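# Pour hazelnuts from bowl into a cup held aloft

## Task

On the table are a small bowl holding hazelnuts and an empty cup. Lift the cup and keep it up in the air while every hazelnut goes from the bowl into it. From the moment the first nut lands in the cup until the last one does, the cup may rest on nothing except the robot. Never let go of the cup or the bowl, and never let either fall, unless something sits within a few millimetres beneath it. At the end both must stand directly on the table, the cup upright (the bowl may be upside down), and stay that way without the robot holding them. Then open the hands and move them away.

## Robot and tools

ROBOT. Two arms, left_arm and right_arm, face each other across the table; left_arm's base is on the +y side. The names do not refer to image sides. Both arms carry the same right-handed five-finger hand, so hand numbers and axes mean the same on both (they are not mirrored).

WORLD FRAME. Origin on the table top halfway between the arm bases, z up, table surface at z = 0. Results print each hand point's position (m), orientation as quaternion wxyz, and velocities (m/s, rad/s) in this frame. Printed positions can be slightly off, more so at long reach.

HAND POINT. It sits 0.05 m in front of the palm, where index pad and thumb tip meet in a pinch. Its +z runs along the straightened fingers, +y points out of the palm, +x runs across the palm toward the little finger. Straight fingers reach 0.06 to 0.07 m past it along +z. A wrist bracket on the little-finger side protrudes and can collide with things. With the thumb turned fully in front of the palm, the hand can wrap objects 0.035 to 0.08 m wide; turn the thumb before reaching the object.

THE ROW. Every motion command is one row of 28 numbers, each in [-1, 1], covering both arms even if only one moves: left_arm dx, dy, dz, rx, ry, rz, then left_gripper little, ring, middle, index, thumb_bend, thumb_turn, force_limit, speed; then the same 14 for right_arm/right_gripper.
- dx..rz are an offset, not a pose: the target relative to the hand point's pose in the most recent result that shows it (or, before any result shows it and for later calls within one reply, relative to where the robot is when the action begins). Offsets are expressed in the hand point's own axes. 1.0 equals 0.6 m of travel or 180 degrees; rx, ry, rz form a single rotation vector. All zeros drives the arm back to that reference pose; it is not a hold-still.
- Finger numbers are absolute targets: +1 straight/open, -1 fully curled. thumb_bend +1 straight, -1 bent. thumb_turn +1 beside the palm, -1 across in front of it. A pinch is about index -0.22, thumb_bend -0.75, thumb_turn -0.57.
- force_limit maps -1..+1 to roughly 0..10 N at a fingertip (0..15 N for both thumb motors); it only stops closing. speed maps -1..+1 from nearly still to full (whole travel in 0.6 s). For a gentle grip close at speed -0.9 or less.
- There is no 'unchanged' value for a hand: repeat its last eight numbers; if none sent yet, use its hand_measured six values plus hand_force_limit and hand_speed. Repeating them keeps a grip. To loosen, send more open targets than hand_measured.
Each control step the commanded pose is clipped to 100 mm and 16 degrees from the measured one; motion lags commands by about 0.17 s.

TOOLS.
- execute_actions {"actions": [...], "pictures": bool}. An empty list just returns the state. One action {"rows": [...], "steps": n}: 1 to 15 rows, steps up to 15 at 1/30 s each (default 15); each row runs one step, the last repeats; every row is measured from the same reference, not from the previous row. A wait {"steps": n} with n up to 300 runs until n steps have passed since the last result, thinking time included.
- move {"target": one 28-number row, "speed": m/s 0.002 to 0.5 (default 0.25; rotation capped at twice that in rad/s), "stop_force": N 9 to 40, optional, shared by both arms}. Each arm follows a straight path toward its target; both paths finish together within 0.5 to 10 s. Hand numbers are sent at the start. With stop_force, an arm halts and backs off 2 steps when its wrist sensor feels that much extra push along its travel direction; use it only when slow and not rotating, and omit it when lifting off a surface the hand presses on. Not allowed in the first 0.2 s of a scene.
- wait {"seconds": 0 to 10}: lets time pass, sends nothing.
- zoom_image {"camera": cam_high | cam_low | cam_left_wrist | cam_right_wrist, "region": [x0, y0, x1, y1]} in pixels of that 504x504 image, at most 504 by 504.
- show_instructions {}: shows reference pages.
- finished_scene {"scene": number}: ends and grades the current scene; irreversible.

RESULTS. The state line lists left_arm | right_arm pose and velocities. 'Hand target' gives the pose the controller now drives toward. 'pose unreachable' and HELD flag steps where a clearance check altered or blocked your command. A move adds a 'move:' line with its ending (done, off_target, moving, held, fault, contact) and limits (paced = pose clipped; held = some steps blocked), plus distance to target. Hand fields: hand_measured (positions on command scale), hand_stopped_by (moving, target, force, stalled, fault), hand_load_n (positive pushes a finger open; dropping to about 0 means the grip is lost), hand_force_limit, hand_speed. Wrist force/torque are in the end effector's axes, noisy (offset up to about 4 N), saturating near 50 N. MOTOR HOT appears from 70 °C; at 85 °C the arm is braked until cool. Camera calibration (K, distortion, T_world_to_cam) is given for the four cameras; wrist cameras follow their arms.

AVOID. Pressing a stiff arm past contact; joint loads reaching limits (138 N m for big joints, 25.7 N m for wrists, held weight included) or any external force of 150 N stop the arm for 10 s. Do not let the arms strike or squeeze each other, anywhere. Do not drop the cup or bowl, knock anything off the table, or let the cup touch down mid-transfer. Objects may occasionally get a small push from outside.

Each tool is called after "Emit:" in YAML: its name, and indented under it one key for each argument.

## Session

Emit:
execute_actions:
  actions: []

Scene clock: 0.00 s of 6600.00 s.
left_arm: end_effector_position=(+0.2619, +0.4747, +0.4783) hand_measured=(+1.000, +1.000, +1.000, +1.000, +1.000, +1.000) hand_load_n=(+0.0, +0.0, +0.0, +0.0, +0.0, +0.0) hand_stopped_by=(target, target, target, target, target, target) hand_force_limit=0.00 hand_speed=-0.80 end_effector_quat_wxyz=(+0.009, +0.286, +0.958, -0.017) end_effector_velocity=(+0.000, +0.000, -0.000) end_effector_angular_velocity=(+0.000, -0.000, +0.000) | right_arm: end_effector_position=(+0.1081, -0.2433, +0.4915) hand_measured=(+1.000, +1.000, +1.000, +1.000, +1.000, +1.000) hand_load_n=(+0.0, +0.0, +0.0, +0.0, +0.0, +0.0) hand_stopped_by=(target, target, target, target, target, target) hand_force_limit=0.00 hand_speed=-0.80 end_effector_quat_wxyz=(+0.032, -0.355, +0.934, +0.013) end_effector_velocity=(-0.000, -0.001, +0.000) end_effector_angular_velocity=(-0.002, -0.001, -0.000)
Joint positions: left_arm=[ 0.555 -1.705  1.316  1.926  1.588 -1.876] | right_arm=[-1.199 -1.747  1.315  1.938  1.547 -1.89 ]
Joint velocities: left_arm=[ 0.001  0.    -0.    -0.    -0.     0.   ] | right_arm=[-0.    -0.001  0.     0.     0.002  0.   ]
Wrist force (N, on the end effector, along its own x y z axes, offset not removed): no reading
Wrist torque (N m, same axes, about the end effector's origin, offset not removed): no reading
Hand target (left_arm): +0.262, +0.475, +0.478; +0.009, +0.286, +0.958, -0.017
Hand target (right_arm): +0.108, -0.243, +0.492; +0.032, -0.355, +0.934, +0.013
camera_calibration (this result's frames):
cam_left_wrist: T_world_to_cam=[[0.661891, 0.749444, -0.0152922, -0.519593], [0.628964, -0.544156, 0.555246, -0.17073], [0.407804, -0.37713, -0.831546, 0.596885], [0, 0, 0, 1]] pos_world=[0.207885, 0.521605, 0.583188]
cam_right_wrist: T_world_to_cam=[[-0.550625, 0.834741, -0.00449601, 0.273176], [0.656119, 0.436117, 0.615882, -0.274455], [0.516063, 0.33617, -0.787826, 0.545084], [0, 0, 0, 1]] pos_world=[0.0491951, -0.291577, 0.599691]

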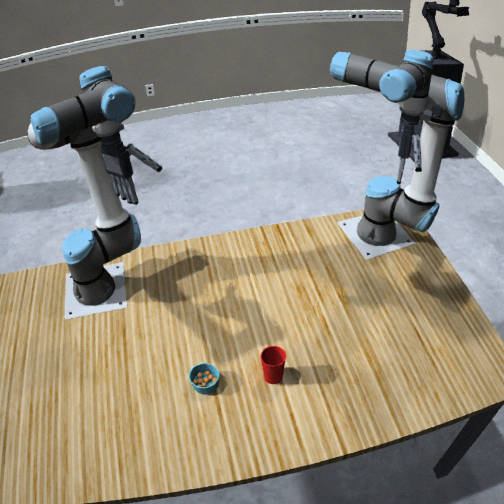

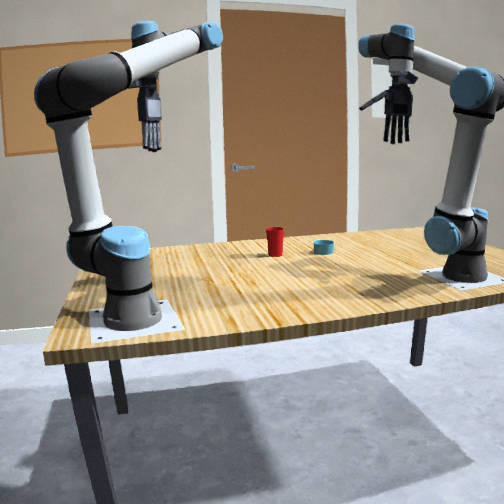

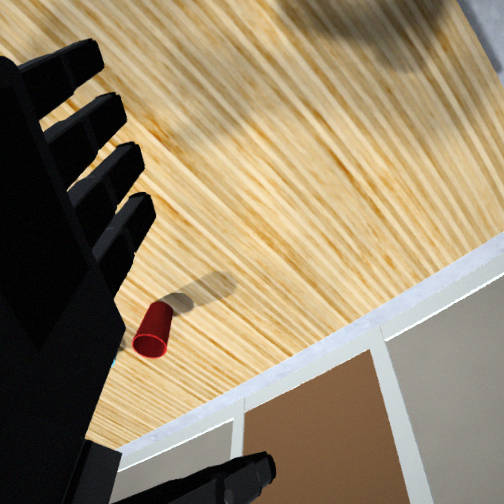

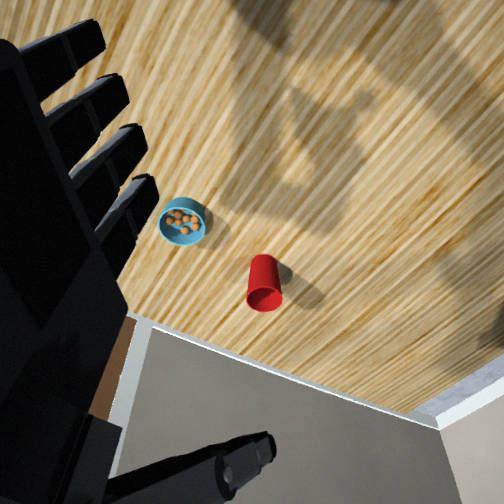

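Emit:
move:
  target: [-0.461,-0.345,0.297,0,0,-0.907,1,1,1,1,1,-1,0,0, -0.269,-0.254,0.317,0,0,-0.908,1,1,1,1,1,-1,0,0]
  speed: 0.35

Emit:
move:
  target: [0,0,0.15,0,0.5,0,1,1,1,1,1,-1,0,0, 0,0,0.15,0,0.5,0,1,1,1,1,1,-1,0,0]
  speed: 0.3

Emit:
zoom_image:
  camera: "cam_low"
  region: [250, 215, 350, 265]

Scene clock: 22.57 s of 6600.00 s.
left_arm: end_effector_position=(+0.3805, +0.1438, +0.3123) hand_measured=(+1.000, +1.000, +1.000, +1.000, +1.000, -1.000) hand_load_n=(+0.0, +0.0, +0.0, +0.0, +0.0, +0.0) hand_stopped_by=(target, target, target, target, target, target) hand_force_limit=0.00 hand_speed=0.00 end_effector_quat_wxyz=(+0.015, +0.906, -0.423, +0.011) end_effector_velocity=(+0.000, -0.001, -0.000) end_effector_angular_velocity=(+0.000, +0.001, +0.012) | right_arm: end_effector_position=(+0.3398, -0.2414, +0.3135) hand_measured=(+1.000, +1.000, +1.000, +1.000, +1.000, -1.000) hand_load_n=(+0.0, +0.0, +0.0, +0.0, +0.0, +0.0) hand_stopped_by=(target, target, target, target, target, target) hand_force_limit=0.00 hand_speed=0.00 end_effector_quat_wxyz=(-0.018, +0.976, +0.216, +0.030) end_effector_velocity=(+0.001, -0.000, -0.000) end_effector_angular_velocity=(+0.001, -0.001, +0.013)
Joint positions: left_arm=[ 0.572 -0.776  0.504  1.809  1.589 -4.708] | right_arm=[-1.113 -1.197  1.158  1.542  1.553 -4.654]
Joint velocities: left_arm=[-0.     0.003 -0.004  0.002  0.    -0.013] | right_arm=[-0.001 -0.001  0.003 -0.002 -0.001 -0.014]
Wrist force (N, on the end effector, along its own x y z axes, offset not removed): left_arm=[-2.7 -1.1 -0.4] | right_arm=[2.0 -0.7 0.3]
Wrist torque (N m, same axes, about the end effector's origin, offset not removed): left_arm=[-0.32 0.36 -0.22] | right_arm=[-0.02 -0.35 0.28]
Hand target (left_arm): +0.381, +0.144, +0.312; +0.015, +0.906, -0.423, +0.011
Hand target (right_arm): +0.340, -0.241, +0.314; -0.018, +0.976, +0.216, +0.030
Off the commanded pose (left_arm): 0.001 m, 0 deg.
Off the commanded pose (right_arm): 0.001 m, 0 deg.
After step 110, 14.20 s passed at rest.
move: done
camera_calibration (this result's frames):
cam_left_wrist: T_world_to_cam=[[-0.850667, -0.525297, 0.0207237, 0.39497], [-0.446385, 0.742576, 0.499322, -0.0916847], [-0.277681, 0.415505, -0.866169, 0.443384], [0, 0, 0, 1]] pos_world=[0.418181, 0.0913311, 0.42164]
cam_right_wrist: T_world_to_cam=[[0.290572, -0.955715, -0.0466459, -0.306433], [-0.81778, -0.273354, 0.506472, 0.0461914], [-0.496794, -0.10902, -0.860994, 0.544315], [0, 0, 0, 1]] pos_world=[0.397227, -0.220894, 0.430964]

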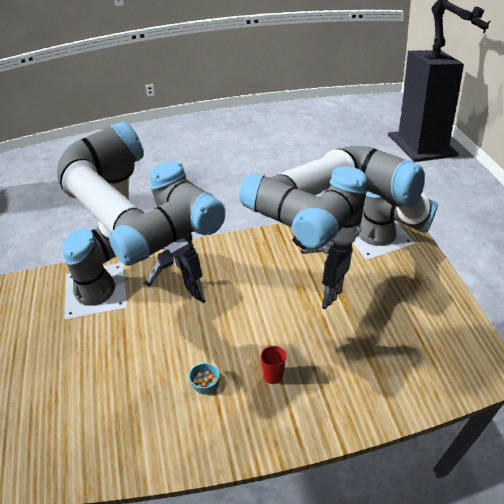

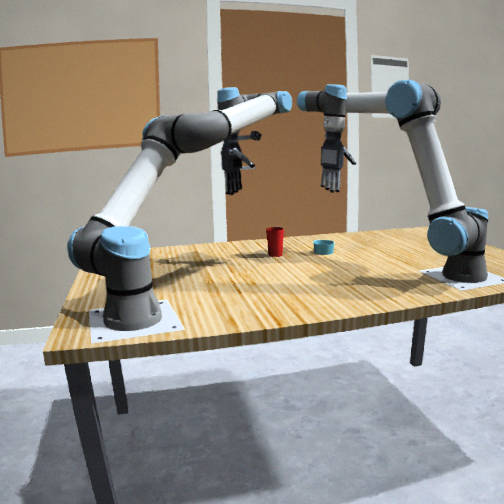

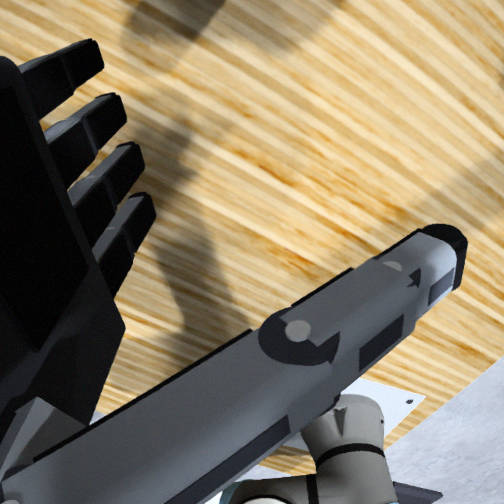

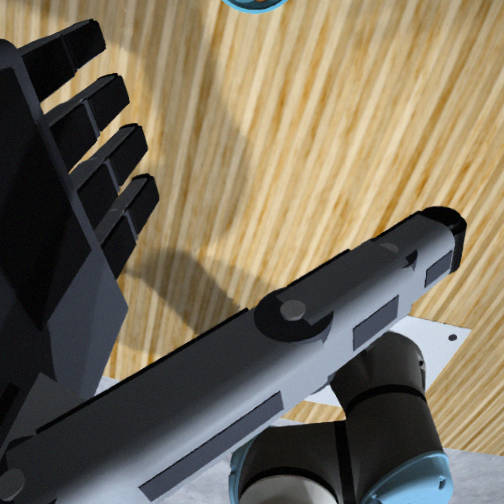

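Scene clock: 25.83 s of 6600.00 s.
left_arm: end_effector_position=(+0.3810, +0.1408, +0.2233) hand_measured=(+1.000, +1.000, +1.000, +1.000, +1.000, -1.000) hand_load_n=(+0.0, +0.0, +0.0, +0.0, +0.0, +0.0) hand_stopped_by=(target, target, target, target, target, target) hand_force_limit=0.00 hand_speed=0.00 end_effector_quat_wxyz=(+0.311, +0.633, -0.290, +0.647) end_effector_velocity=(+0.000, -0.001, -0.001) end_effector_angular_velocity=(-0.012, -0.009, +0.000) | right_arm: end_effector_position=(+0.3444, -0.2370, +0.2230) hand_measured=(+1.000, +1.000, +1.000, +1.000, +1.000, -1.000) hand_load_n=(+0.0, +0.0, +0.0, +0.0, +0.0, +0.0) hand_stopped_by=(target, target, target, target, target, target) hand_force_limit=0.00 hand_speed=0.00 end_effector_quat_wxyz=(-0.164, +0.670, +0.139, +0.711) end_effector_velocity=(+0.001, +0.000, -0.001) end_effector_angular_velocity=(+0.005, -0.016, -0.002)
Joint positions: left_arm=[ 0.56  -1.576  2.243 -0.699  1.567 -4.731] | right_arm=[-0.999 -1.849  2.484 -0.7    1.745 -4.702]
Joint velocities: left_arm=[-0.001  0.007  0.01  -0.032 -0.001 -0.001] | right_arm=[ 0.001  0.01   0.011 -0.038  0.002 -0.006]
Wrist force (N, on the end effector, along its own x y z axes, offset not removed): left_arm=[-1.7 -0.1 0.3] | right_arm=[1.8 0.2 -1.9]
Wrist torque (N m, same axes, about the end effector's origin, offset not removed): left_arm=[-0.20 0.14 -0.11] | right_arm=[0.14 -0.23 0.09]
Hand target (left_arm): +0.381, +0.141, +0.223; +0.311, +0.632, -0.289, +0.648
Hand target (right_arm): +0.345, -0.237, +0.223; -0.164, +0.669, +0.139, +0.712
Off the commanded pose (left_arm): 0.001 m, 0 deg.
Off the commanded pose (right_arm): 0.001 m, 0 deg.
move: done
camera_calibration (this result's frames):
cam_left_wrist: T_world_to_cam=[[-0.764888, -0.632058, -0.124293, 0.410404], [-0.238103, 0.456702, -0.857164, 0.219092], [0.598542, -0.62604, -0.499821, 0.0986529], [0, 0, 0, 1]] pos_world=[0.307032, 0.2211, 0.288117]
cam_right_wrist: T_world_to_cam=[[0.436751, -0.885022, -0.161197, -0.315908], [-0.512581, -0.097576, -0.853077, 0.336759], [0.739263, 0.455209, -0.496262, 0.0958212], [0, 0, 0, 1]] pos_world=[0.239753, -0.290345, 0.28391]

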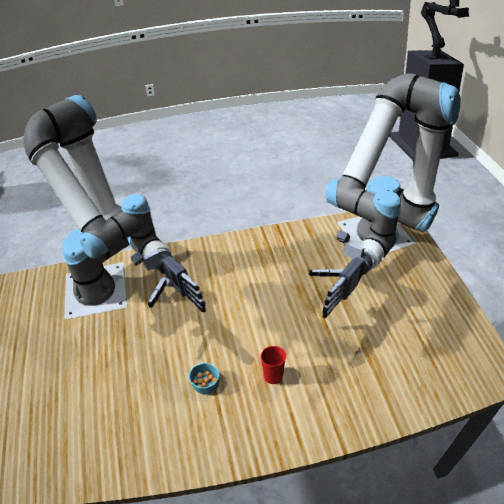

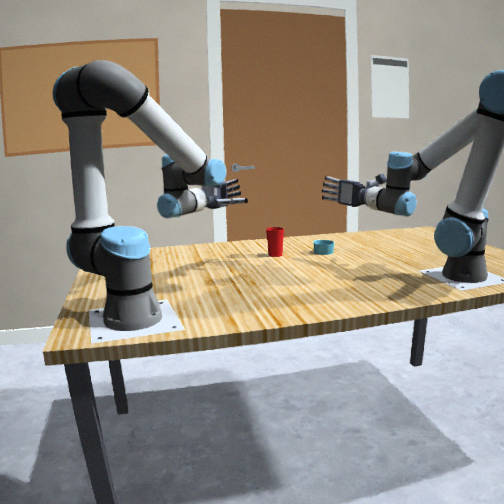

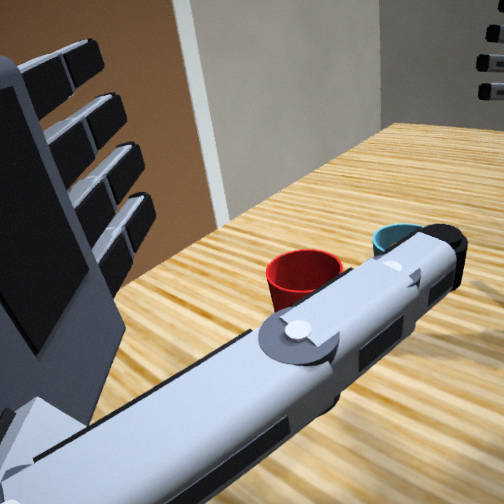

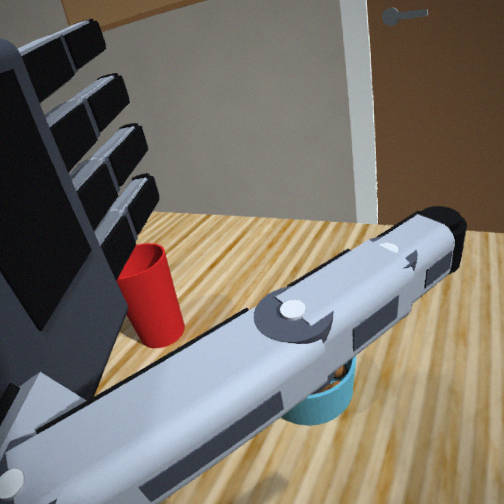

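Region (250, 215, 350, 265) of cam_low's 504x504 image, scaled by 5.040, with more detail than that image has.

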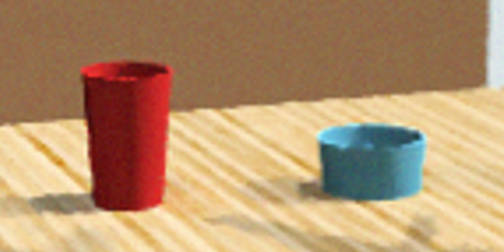

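Emit:
move:
  target: [-0.313,0.0575,0.083,0,-0.0097,0.0059,1,1,1,1,1,-1,0,0, -0.31,0.02,-0.05,0,-0.0202,-0.007,1,1,1,1,1,-1,0,0]
  speed: 0.15

Scene clock: 48.57 s of 6600.00 s.
left_arm: end_effector_position=(+0.3874, +0.0742, +0.0378) hand_measured=(+1.000, +1.000, +1.000, +1.000, +1.000, -1.000) hand_load_n=(+0.0, +0.0, +0.0, +0.0, +0.0, +0.0) hand_stopped_by=(target, target, target, target, target, target) hand_force_limit=0.00 hand_speed=0.00 end_effector_quat_wxyz=(+0.300, +0.640, -0.300, +0.641) end_effector_velocity=(+0.001, -0.001, -0.003) end_effector_angular_velocity=(+0.002, -0.001, +0.001) | right_arm: end_effector_position=(+0.3315, -0.2514, +0.0359) hand_measured=(+1.000, +1.000, +1.000, +1.000, +1.000, -1.000) hand_load_n=(+0.0, +0.0, +0.0, +0.0, +0.0, +0.0) hand_stopped_by=(target, target, target, target, target, target) hand_force_limit=0.00 hand_speed=0.00 end_effector_quat_wxyz=(-0.152, +0.691, +0.152, +0.691) end_effector_velocity=(+0.001, -0.000, -0.003) end_effector_angular_velocity=(+0.001, -0.006, -0.001)
Joint positions: left_arm=[ 0.455 -1.057  2.251 -1.194  1.461 -4.712] | right_arm=[-1.022 -1.193  2.691 -1.498  1.722 -4.713]
Joint velocities: left_arm=[-0.001  0.01  -0.003 -0.006 -0.003  0.002] | right_arm=[-0.001  0.024  0.001 -0.031  0.    -0.003]
Wrist force (N, on the end effector, along its own x y z axes, offset not removed): left_arm=[-2.7 -0.6 -0.8] | right_arm=[1.2 1.2 -1.1]
Wrist torque (N m, same axes, about the end effector's origin, offset not removed): left_arm=[-0.23 0.32 -0.18] | right_arm=[0.15 -0.21 0.16]
Hand target (left_arm): +0.387, +0.074, +0.037; +0.300, +0.640, -0.300, +0.641
Hand target (right_arm): +0.332, -0.251, +0.036; -0.152, +0.690, +0.152, +0.691
Off the commanded pose (left_arm): 0.000 m, 0 deg.
Off the commanded pose (right_arm): 0.001 m, 0 deg.
After step 90, 17.83 s passed at rest.
move: done
camera_calibration (this result's frames):
cam_left_wrist: T_world_to_cam=[[-0.765589, -0.627405, -0.142256, 0.350793], [-0.242767, 0.486527, -0.839259, 0.0908957], [0.595766, -0.607992, -0.524793, -0.0389327], [0, 0, 0, 1]] pos_world=[0.313825, 0.152195, 0.105756]
cam_right_wrist: T_world_to_cam=[[0.42931, -0.892094, -0.140933, -0.353214], [-0.553745, -0.136721, -0.821385, 0.1718], [0.713484, 0.430669, -0.552689, 0.0234649], [0, 0, 0, 1]] pos_world=[0.230029, -0.301717, 0.104303]

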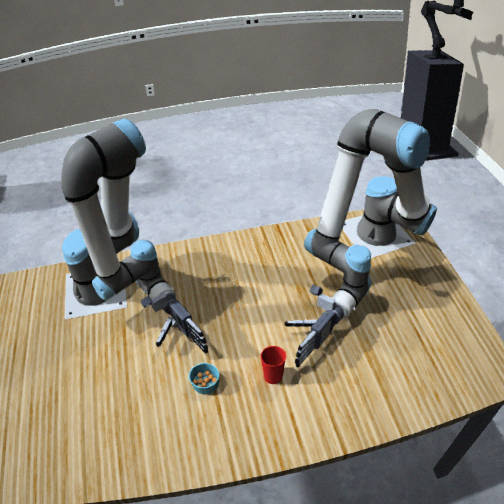

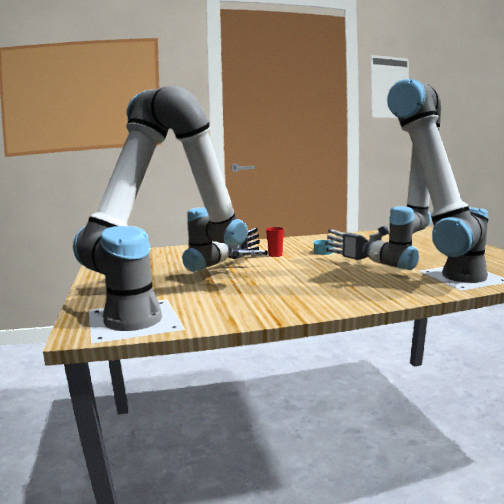

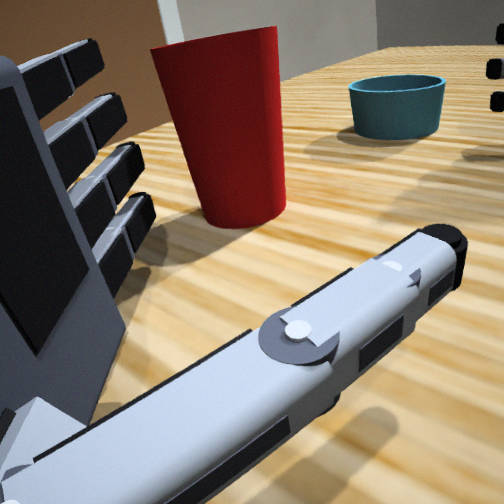

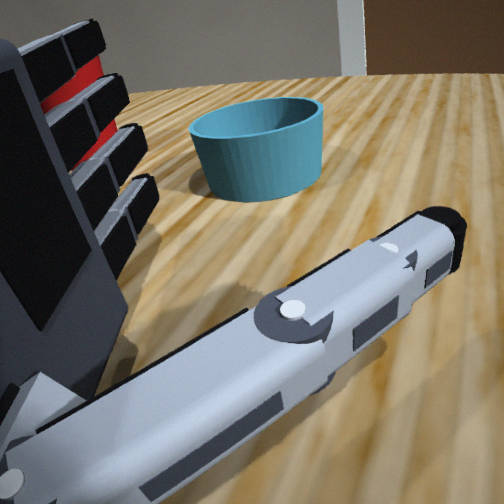

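Emit:
move:
  target: [-0.005,-0.015,0.08,0,0,0,1,1,1,1,1,-1,0,0, -0.019,-0.008,0.21,0,0,0,1,1,1,1,1,-1,0,0]
  speed: 0.06

Emit:
zoom_image:
  camera: "cam_high"
  region: [130, 280, 370, 430]

Scene clock: 59.90 s of 6600.00 s.
left_arm: end_effector_position=(+0.4250, +0.0432, +0.0348) hand_measured=(+1.000, +1.000, +1.000, +1.000, +1.000, -1.000) hand_load_n=(+0.0, +0.0, +0.0, +0.0, +0.0, +0.0) hand_stopped_by=(target, target, target, target, target, target) hand_force_limit=0.00 hand_speed=0.00 end_effector_quat_wxyz=(+0.300, +0.640, -0.300, +0.641) end_effector_velocity=(+0.001, -0.001, +0.000) end_effector_angular_velocity=(-0.001, -0.000, -0.002) | right_arm: end_effector_position=(+0.4435, -0.1942, +0.0248) hand_measured=(+1.000, +1.000, +1.000, +1.000, +1.000, -1.000) hand_load_n=(+0.0, +0.0, +0.0, +0.0, +0.0, +0.0) hand_stopped_by=(target, target, target, target, target, target) hand_force_limit=0.00 hand_speed=0.00 end_effector_quat_wxyz=(-0.152, +0.691, +0.152, +0.691) end_effector_velocity=(+0.003, +0.001, +0.002) end_effector_angular_velocity=(+0.002, -0.003, -0.001)
Joint positions: left_arm=[ 0.49  -0.99   2.108 -1.119  1.497 -4.712] | right_arm=[-1.067 -1.067  2.382 -1.315  1.676 -4.713]
Joint velocities: left_arm=[ 0.001  0.001 -0.003  0.001  0.003 -0.   ] | right_arm=[-0.     0.    -0.007  0.004  0.001 -0.   ]
Wrist force (N, on the end effector, along its own x y z axes, offset not removed): left_arm=[-1.6 -1.5 0.4] | right_arm=[0.6 1.8 -1.3]
Wrist torque (N m, same axes, about the end effector's origin, offset not removed): left_arm=[-0.41 0.16 -0.16] | right_arm=[0.43 -0.13 0.15]
Hand target (left_arm): +0.425, +0.043, +0.035; +0.300, +0.640, -0.300, +0.641
Hand target (right_arm): +0.444, -0.194, +0.025; -0.152, +0.691, +0.152, +0.691
Off the commanded pose (left_arm): 0.000 m, 0 deg.
Off the commanded pose (right_arm): 0.000 m, 0 deg.
After step 90, 5.80 s passed at rest.
move: done
camera_calibration (this result's frames):
cam_left_wrist: T_world_to_cam=[[-0.765575, -0.627406, -0.142329, 0.359681], [-0.242716, 0.486556, -0.839257, 0.112536], [0.595806, -0.607968, -0.524776, -0.0817586], [0, 0, 0, 1]] pos_world=[0.351389, 0.121204, 0.102735]
cam_right_wrist: T_world_to_cam=[[0.42932, -0.892078, -0.141003, -0.351853], [-0.553759, -0.136672, -0.821384, 0.232554], [0.713467, 0.430719, -0.552672, -0.0872271], [0, 0, 0, 1]] pos_world=[0.34207, -0.244527, 0.0931952]

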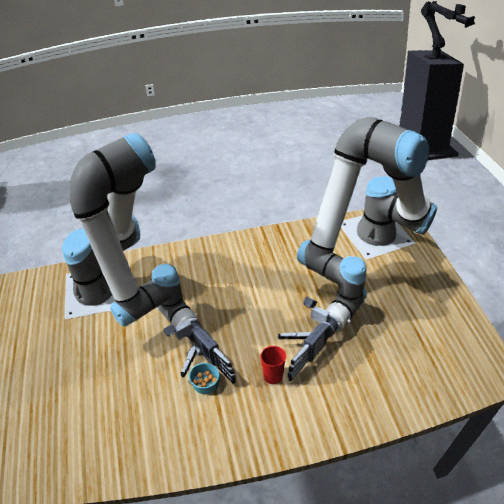

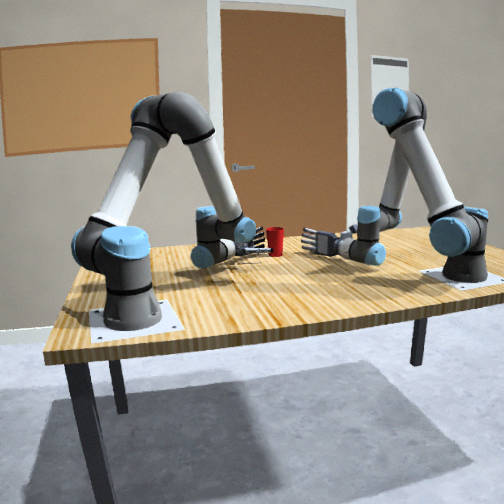

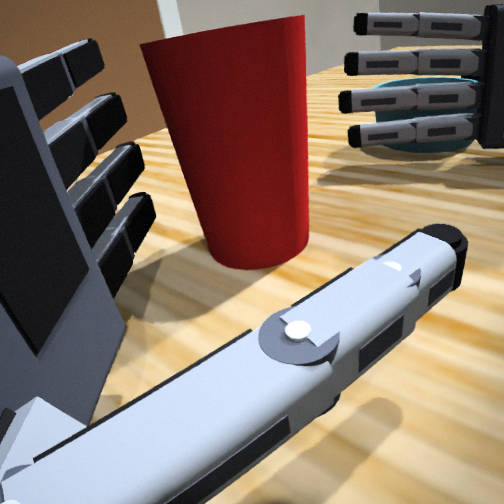

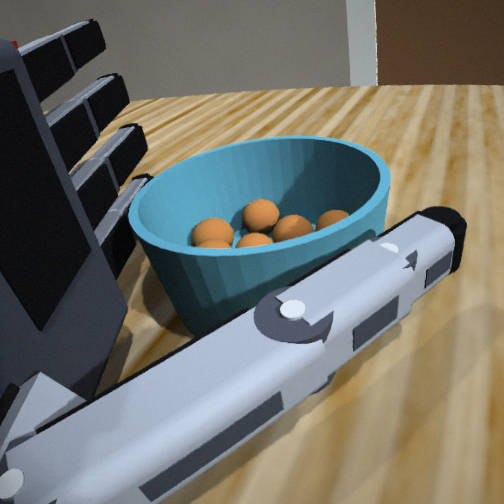

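Region (130, 280, 370, 430) of cam_high's 504x504 image, scaled by 2.100, with more detail than that image has; it fills the top 315 rows of this view, and the rest is white.

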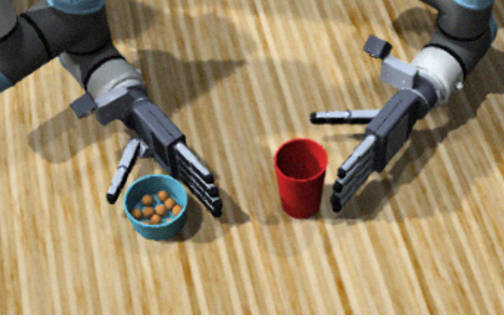

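Room enough for both. Advance.

Emit:
move:
  target: [0,0,0.145,0,0,0,1,1,1,1,1,-1,0,0, 0,0.004,0.03,0,0,0,1,1,1,1,1,-1,0,0]
  speed: 0.05

Emit:
zoom_image:
  camera: "cam_high"
  region: [130, 280, 370, 430]

Scene clock: 70.43 s of 6600.00 s.
left_arm: end_effector_position=(+0.4805, -0.0234, +0.0347) hand_measured=(+1.000, +1.000, +1.000, +1.000, +1.000, -1.000) hand_load_n=(+0.0, +0.0, +0.0, +0.0, +0.0, +0.0) hand_stopped_by=(target, target, target, target, target, target) hand_force_limit=0.00 hand_speed=0.00 end_effector_quat_wxyz=(+0.300, +0.640, -0.300, +0.641) end_effector_velocity=(+0.001, -0.002, -0.001) end_effector_angular_velocity=(+0.001, +0.000, -0.001) | right_arm: end_effector_position=(+0.4608, -0.1889, +0.0248) hand_measured=(+1.000, +1.000, +1.000, +1.000, +1.000, -1.000) hand_load_n=(+0.0, +0.0, +0.0, +0.0, +0.0, +0.0) hand_stopped_by=(target, target, target, target, target, target) hand_force_limit=0.00 hand_speed=0.00 end_effector_quat_wxyz=(-0.152, +0.691, +0.152, +0.691) end_effector_velocity=(+0.001, -0.000, -0.000) end_effector_angular_velocity=(+0.000, +0.000, -0.001)
Joint positions: left_arm=[ 0.503 -0.876  1.848 -0.973  1.51  -4.712] | right_arm=[-1.08  -1.053  2.339 -1.286  1.663 -4.713]
Joint velocities: left_arm=[-0.     0.004 -0.007  0.004  0.001  0.   ] | right_arm=[-0.001  0.    -0.001  0.001  0.     0.   ]
Wrist force (N, on the end effector, along its own x y z axes, offset not removed): left_arm=[-2.6 -1.2 0.9] | right_arm=[3.4 0.9 1.8]
Wrist torque (N m, same axes, about the end effector's origin, offset not removed): left_arm=[-0.32 0.30 -0.18] | right_arm=[0.15 -0.65 0.24]
Hand target (left_arm): +0.481, -0.024, +0.035; +0.300, +0.640, -0.300, +0.641
Hand target (right_arm): +0.461, -0.189, +0.025; -0.152, +0.691, +0.152, +0.691
Off the commanded pose (left_arm): 0.000 m, 0 deg.
Off the commanded pose (right_arm): 0.000 m, 0 deg.
After step 90, 5.37 s passed at rest.
move: done
camera_calibration (this result's frames):
cam_left_wrist: T_world_to_cam=[[-0.765557, -0.627418, -0.142369, 0.360408], [-0.242683, 0.486555, -0.839267, 0.158331], [0.595842, -0.607957, -0.524749, -0.155352], [0, 0, 0, 1]] pos_world=[0.406903, 0.0546421, 0.102672]
cam_right_wrist: T_world_to_cam=[[0.429319, -0.892075, -0.141024, -0.354473], [-0.553766, -0.136657, -0.821382, 0.242893], [0.713462, 0.430729, -0.55267, -0.101858], [0, 0, 0, 1]] pos_world=[0.35936, -0.239151, 0.0932245]

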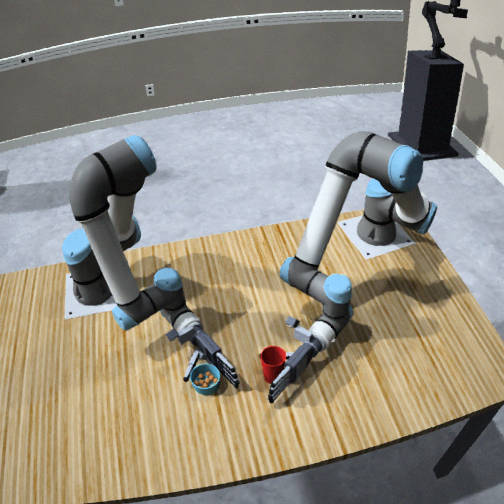

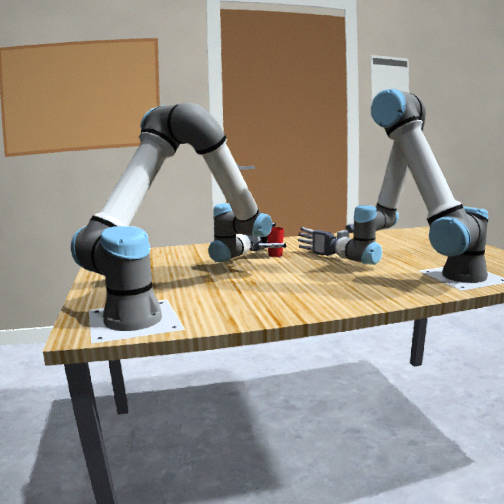

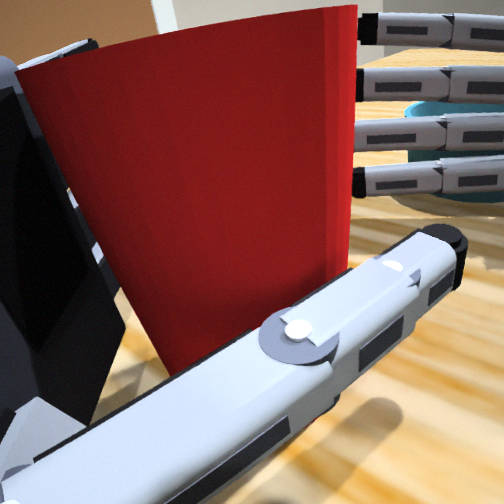

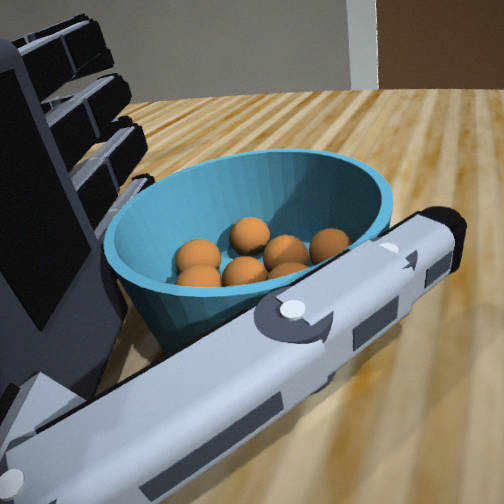

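Region (130, 280, 370, 430) of cam_high's 504x504 image, scaled by 2.100, with more detail than that image has; it fills the top 315 rows of this view, and the rest is white.

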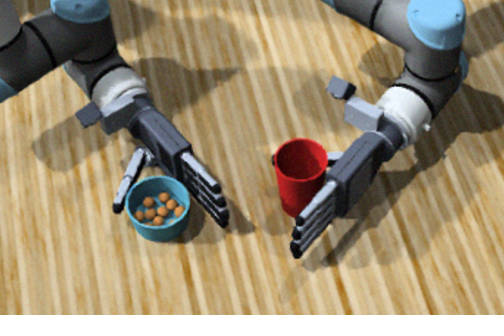

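Emit:
move:
  target: [-0.01,0,0.01,0,0,0,1,1,1,1,1,-1,0,0, 0,0,0,0,0,0,1,1,1,1,1,-1,0,0]
  speed: 0.02

Emit:
move:
  target: [0,0,0,0,0,0,0,-1,-1,-1,-1,-1,0.2,-0.8, 0,0,0,0,0,0,1,1,0,-1,-1,-1,0.4,-0.8]

Emit:
move:
  target: [0.05,0,0,0,0,0,0,-1,-1,-1,-1,-1,0.2,-0.8, 0.05,0,0,0,0,0,1,1,0,-1,-1,-1,0.4,-0.8]
  speed: 0.03

Emit:
zoom_image:
  camera: "cam_high"
  region: [130, 280, 370, 430]

Scene clock: 80.73 s of 6600.00 s.
left_arm: end_effector_position=(+0.4842, -0.0278, +0.0289) hand_measured=(+1.000, +1.000, +1.000, +1.000, +1.000, -1.000) hand_load_n=(+0.0, +0.0, +0.0, +0.0, +0.0, +0.0) hand_stopped_by=(target, target, target, target, target, target) hand_force_limit=0.00 hand_speed=0.00 end_effector_quat_wxyz=(+0.300, +0.640, -0.300, +0.641) end_effector_velocity=(+0.001, -0.002, -0.001) end_effector_angular_velocity=(+0.001, -0.002, -0.001) | right_arm: end_effector_position=(+0.4609, -0.1888, +0.0248) hand_measured=(+1.000, +1.000, +1.000, +1.000, +1.000, -1.000) hand_load_n=(+0.0, +0.0, +0.0, +0.0, +0.0, +0.0) hand_stopped_by=(target, target, target, target, target, target) hand_force_limit=0.00 hand_speed=0.00 end_effector_quat_wxyz=(-0.152, +0.691, +0.152, +0.691) end_effector_velocity=(-0.000, +0.000, +0.000) end_effector_angular_velocity=(-0.001, -0.000, +0.001)
Joint positions: left_arm=[ 0.504 -0.856  1.83  -0.975  1.511 -4.712] | right_arm=[-1.08  -1.053  2.339 -1.286  1.663 -4.713]
Joint velocities: left_arm=[-0.     0.005 -0.005 -0.001  0.001  0.002] | right_arm=[-0.    -0.     0.     0.    -0.001 -0.001]
Wrist force (N, on the end effector, along its own x y z axes, offset not removed): left_arm=[-1.6 -1.1 -0.5] | right_arm=[1.4 -1.8 -0.6]
Wrist torque (N m, same axes, about the end effector's origin, offset not removed): left_arm=[-0.32 0.27 -0.15] | right_arm=[-0.17 -0.19 -0.05]
Hand target (left_arm): +0.484, -0.028, +0.029; +0.300, +0.640, -0.300, +0.641
Hand target (right_arm): +0.461, -0.189, +0.025; -0.152, +0.691, +0.152, +0.691
Off the commanded pose (left_arm): 0.000 m, 0 deg.
Off the commanded pose (right_arm): 0.000 m, 0 deg.
After step 90, 6.53 s passed at rest.
move: done
camera_calibration (this result's frames):
cam_left_wrist: T_world_to_cam=[[-0.765555, -0.627421, -0.14237, 0.359637], [-0.242684, 0.486554, -0.839268, 0.156522], [0.595845, -0.607954, -0.524748, -0.163321], [0, 0, 0, 1]] pos_world=[0.410621, 0.050196, 0.0968633]
cam_right_wrist: T_world_to_cam=[[0.429318, -0.892075, -0.141024, -0.354481], [-0.553771, -0.136659, -0.821378, 0.242923], [0.713459, 0.430727, -0.552676, -0.101899], [0, 0, 0, 1]] pos_world=[0.35941, -0.239136, 0.0932236]

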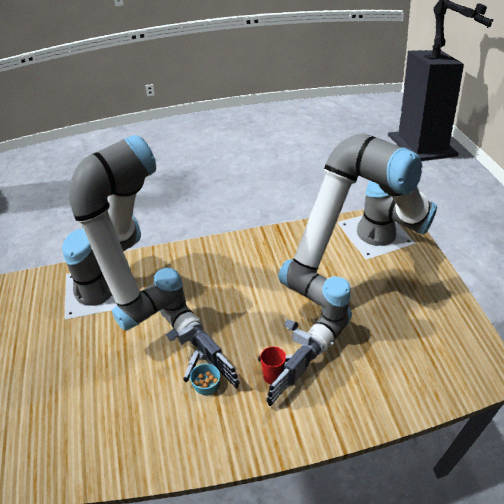

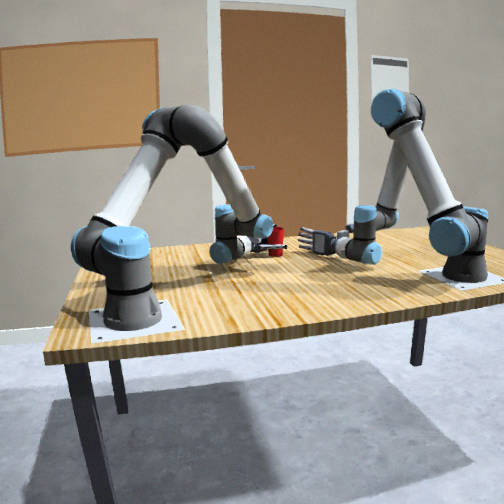

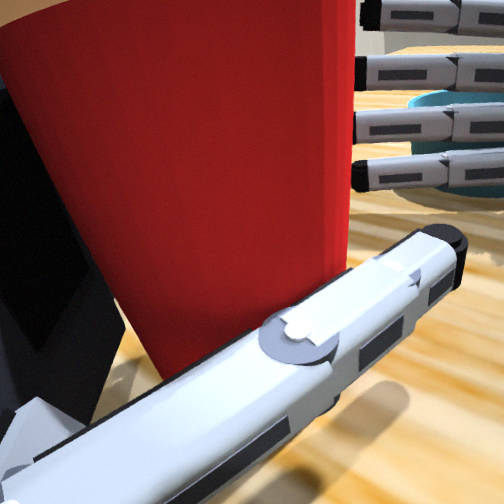

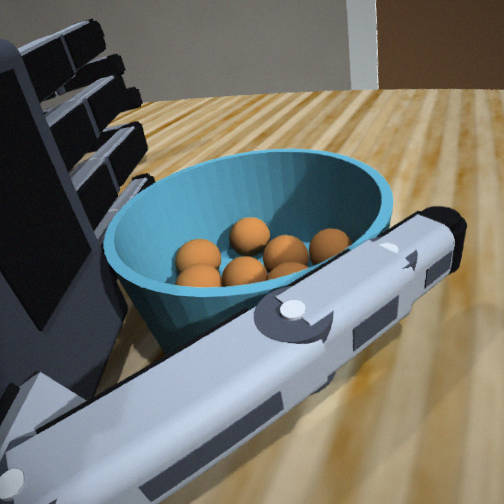

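Scene clock: 84.33 s of 6600.00 s.
left_arm: end_effector_position=(+0.4842, -0.0278, +0.0289) hand_measured=(+0.002, -0.030, -0.074, -0.108, +0.352, -1.000) hand_load_n=(+1.0, +2.5, +5.5, +7.5, +12.0, +2.5) hand_stopped_by=(target, force, force, force, force, target) hand_force_limit=0.20 hand_speed=-0.80 end_effector_quat_wxyz=(+0.300, +0.640, -0.300, +0.641) end_effector_velocity=(-0.000, -0.000, +0.000) end_effector_angular_velocity=(-0.001, -0.000, -0.000) | right_arm: end_effector_position=(+0.4609, -0.1888, +0.0248) hand_measured=(+1.000, +1.000, +0.460, +0.404, +0.722, -1.000) hand_load_n=(+0.0, +0.0, +3.5, +8.5, +21.0, +1.5) hand_stopped_by=(target, target, force, force, force, target) hand_force_limit=0.40 hand_speed=-0.80 end_effector_quat_wxyz=(-0.152, +0.691, +0.152, +0.691) end_effector_velocity=(+0.000, +0.000, +0.001) end_effector_angular_velocity=(+0.001, -0.001, -0.000)
Joint positions: left_arm=[ 0.504 -0.856  1.83  -0.975  1.511 -4.712] | right_arm=[-1.08  -1.053  2.339 -1.286  1.663 -4.713]
Joint velocities: left_arm=[-0.    -0.001 -0.     0.     0.    -0.   ] | right_arm=[ 0.    -0.001  0.    -0.     0.001 -0.   ]
Wrist force (N, on the end effector, along its own x y z axes, offset not removed): left_arm=[0.3 -1.5 0.9] | right_arm=[1.9 -1.2 -0.6]
Wrist torque (N m, same axes, about the end effector's origin, offset not removed): left_arm=[-0.29 0.12 -0.08] | right_arm=[-0.15 -0.31 0.19]
Hand target (left_arm): +0.484, -0.028, +0.029; +0.300, +0.640, -0.300, +0.641
Hand target (right_arm): +0.461, -0.189, +0.025; -0.152, +0.691, +0.152, +0.691
Off the commanded pose (left_arm): 0.000 m, 0 deg.
Off the commanded pose (right_arm): 0.000 m, 0 deg.
move: done
camera_calibration (this result's frames):
cam_left_wrist: T_world_to_cam=[[-0.765551, -0.627427, -0.142367, 0.359643], [-0.242655, 0.486515, -0.839298, 0.156542], [0.595862, -0.607979, -0.5247, -0.163318], [0, 0, 0, 1]] pos_world=[0.410625, 0.0501957, 0.0968938]
cam_right_wrist: T_world_to_cam=[[0.42932, -0.892074, -0.141025, -0.354481], [-0.553761, -0.136653, -0.821386, 0.242923], [0.713466, 0.430732, -0.552663, -0.101902], [0, 0, 0, 1]] pos_world=[0.359411, -0.239135, 0.0932255]

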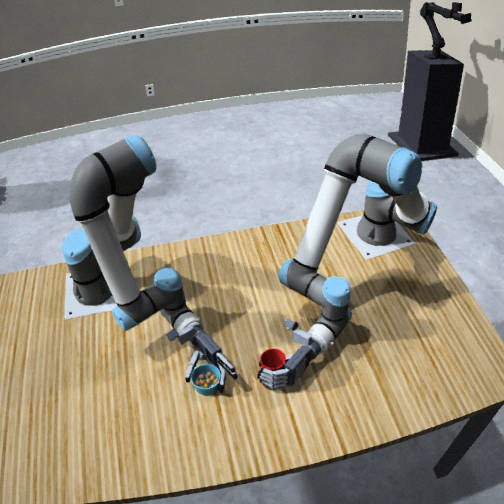

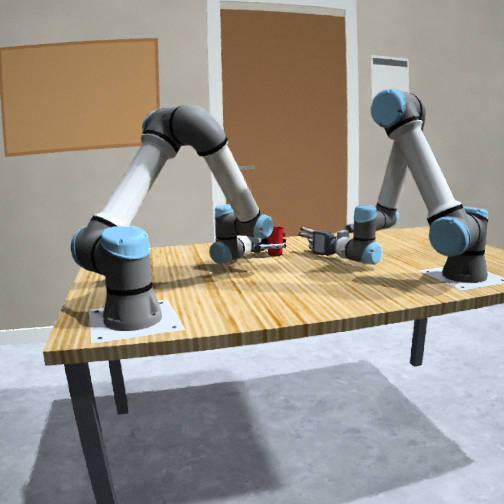

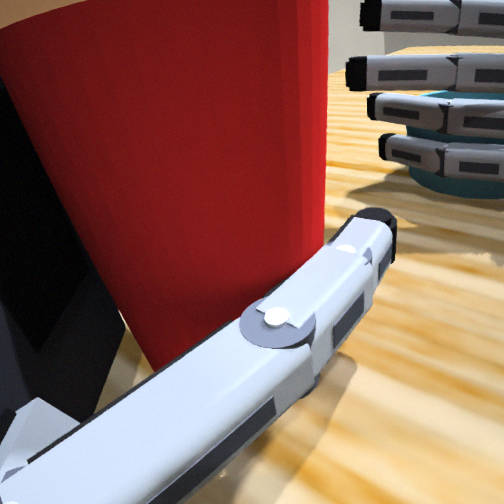

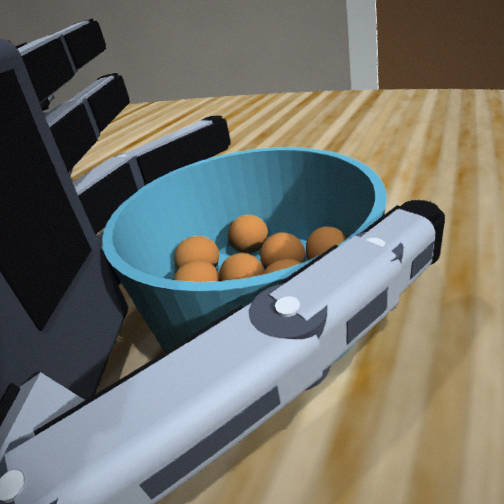

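Scene clock: 85.70 s of 6600.00 s.
left_arm: end_effector_position=(+0.4842, -0.0279, +0.0587) hand_measured=(+0.000, -0.030, -0.074, -0.108, +0.352, -1.000) hand_load_n=(+1.0, +2.5, +5.5, +7.5, +12.5, +3.0) hand_stopped_by=(target, force, force, force, force, target) hand_force_limit=0.20 hand_speed=-0.80 end_effector_quat_wxyz=(+0.300, +0.640, -0.300, +0.641) end_effector_velocity=(-0.000, +0.000, +0.002) end_effector_angular_velocity=(+0.000, +0.000, -0.000) | right_arm: end_effector_position=(+0.4608, -0.1889, +0.0545) hand_measured=(+1.000, +1.000, +0.460, +0.404, +0.722, -1.000) hand_load_n=(+0.0, +0.0, +3.5, +8.5, +21.0, +2.0) hand_stopped_by=(target, target, force, force, force, target) hand_force_limit=0.40 hand_speed=-0.80 end_effector_quat_wxyz=(-0.152, +0.691, +0.152, +0.691) end_effector_velocity=(-0.000, +0.000, +0.003) end_effector_angular_velocity=(-0.000, -0.000, +0.001)
Joint positions: left_arm=[ 0.504 -0.915  1.828 -0.914  1.511 -4.712] | right_arm=[-1.08  -1.145  2.338 -1.193  1.663 -4.713]
Joint velocities: left_arm=[ 0.    -0.004 -0.     0.005  0.001 -0.   ] | right_arm=[-0.    -0.008 -0.     0.008 -0.001 -0.   ]
Wrist force (N, on the end effector, along its own x y z axes, offset not removed): left_arm=[-1.8 -1.3 0.3] | right_arm=[-2.0 -1.5 -0.4]
Wrist torque (N m, same axes, about the end effector's origin, offset not removed): left_arm=[-0.36 0.12 -0.17] | right_arm=[-0.23 0.17 -0.05]
Hand target (left_arm): +0.484, -0.028, +0.059; +0.300, +0.640, -0.300, +0.641
Hand target (right_arm): +0.461, -0.189, +0.055; -0.152, +0.691, +0.152, +0.691
Off the commanded pose (left_arm): 0.000 m, 0 deg.
Off the commanded pose (right_arm): 0.000 m, 0 deg.
move: done
camera_calibration (this result's frames):
cam_left_wrist: T_world_to_cam=[[-0.765548, -0.62743, -0.142366, 0.363831], [-0.242647, 0.486503, -0.839307, 0.18152], [0.595868, -0.607985, -0.524686, -0.147734], [0, 0, 0, 1]] pos_world=[0.410605, 0.0501491, 0.126634]
cam_right_wrist: T_world_to_cam=[[0.429333, -0.892075, -0.140983, -0.350346], [-0.553705, -0.136668, -0.821421, 0.267241], [0.713501, 0.430726, -0.552623, -0.0854588], [0, 0, 0, 1]] pos_world=[0.359363, -0.239202, 0.122898]

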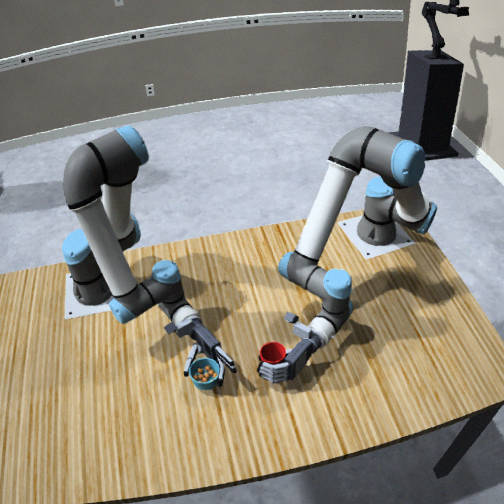

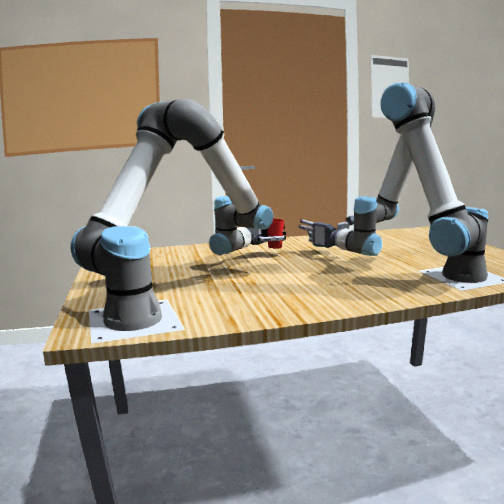

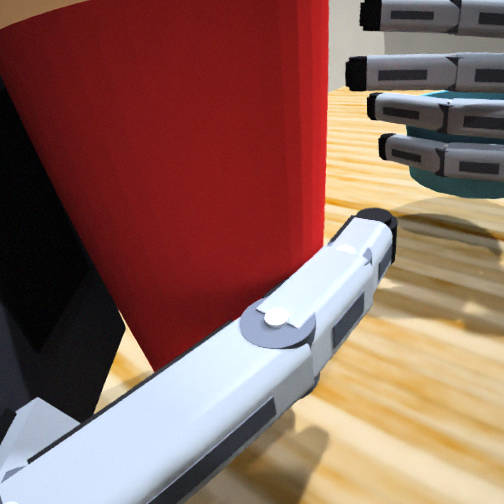

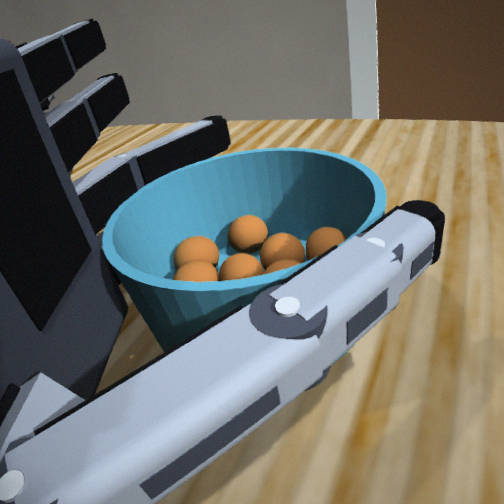

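Region (130, 280, 370, 430) of cam_high's 504x504 image, scaled by 2.100, with more detail than that image has; it fills the top 315 rows of this view, and the rest is white.

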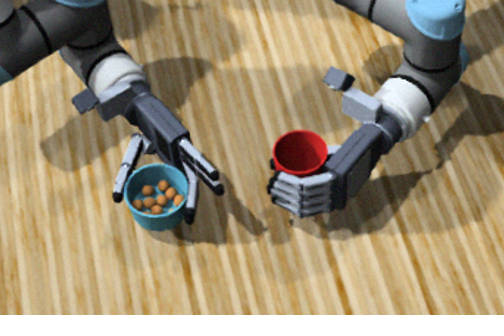

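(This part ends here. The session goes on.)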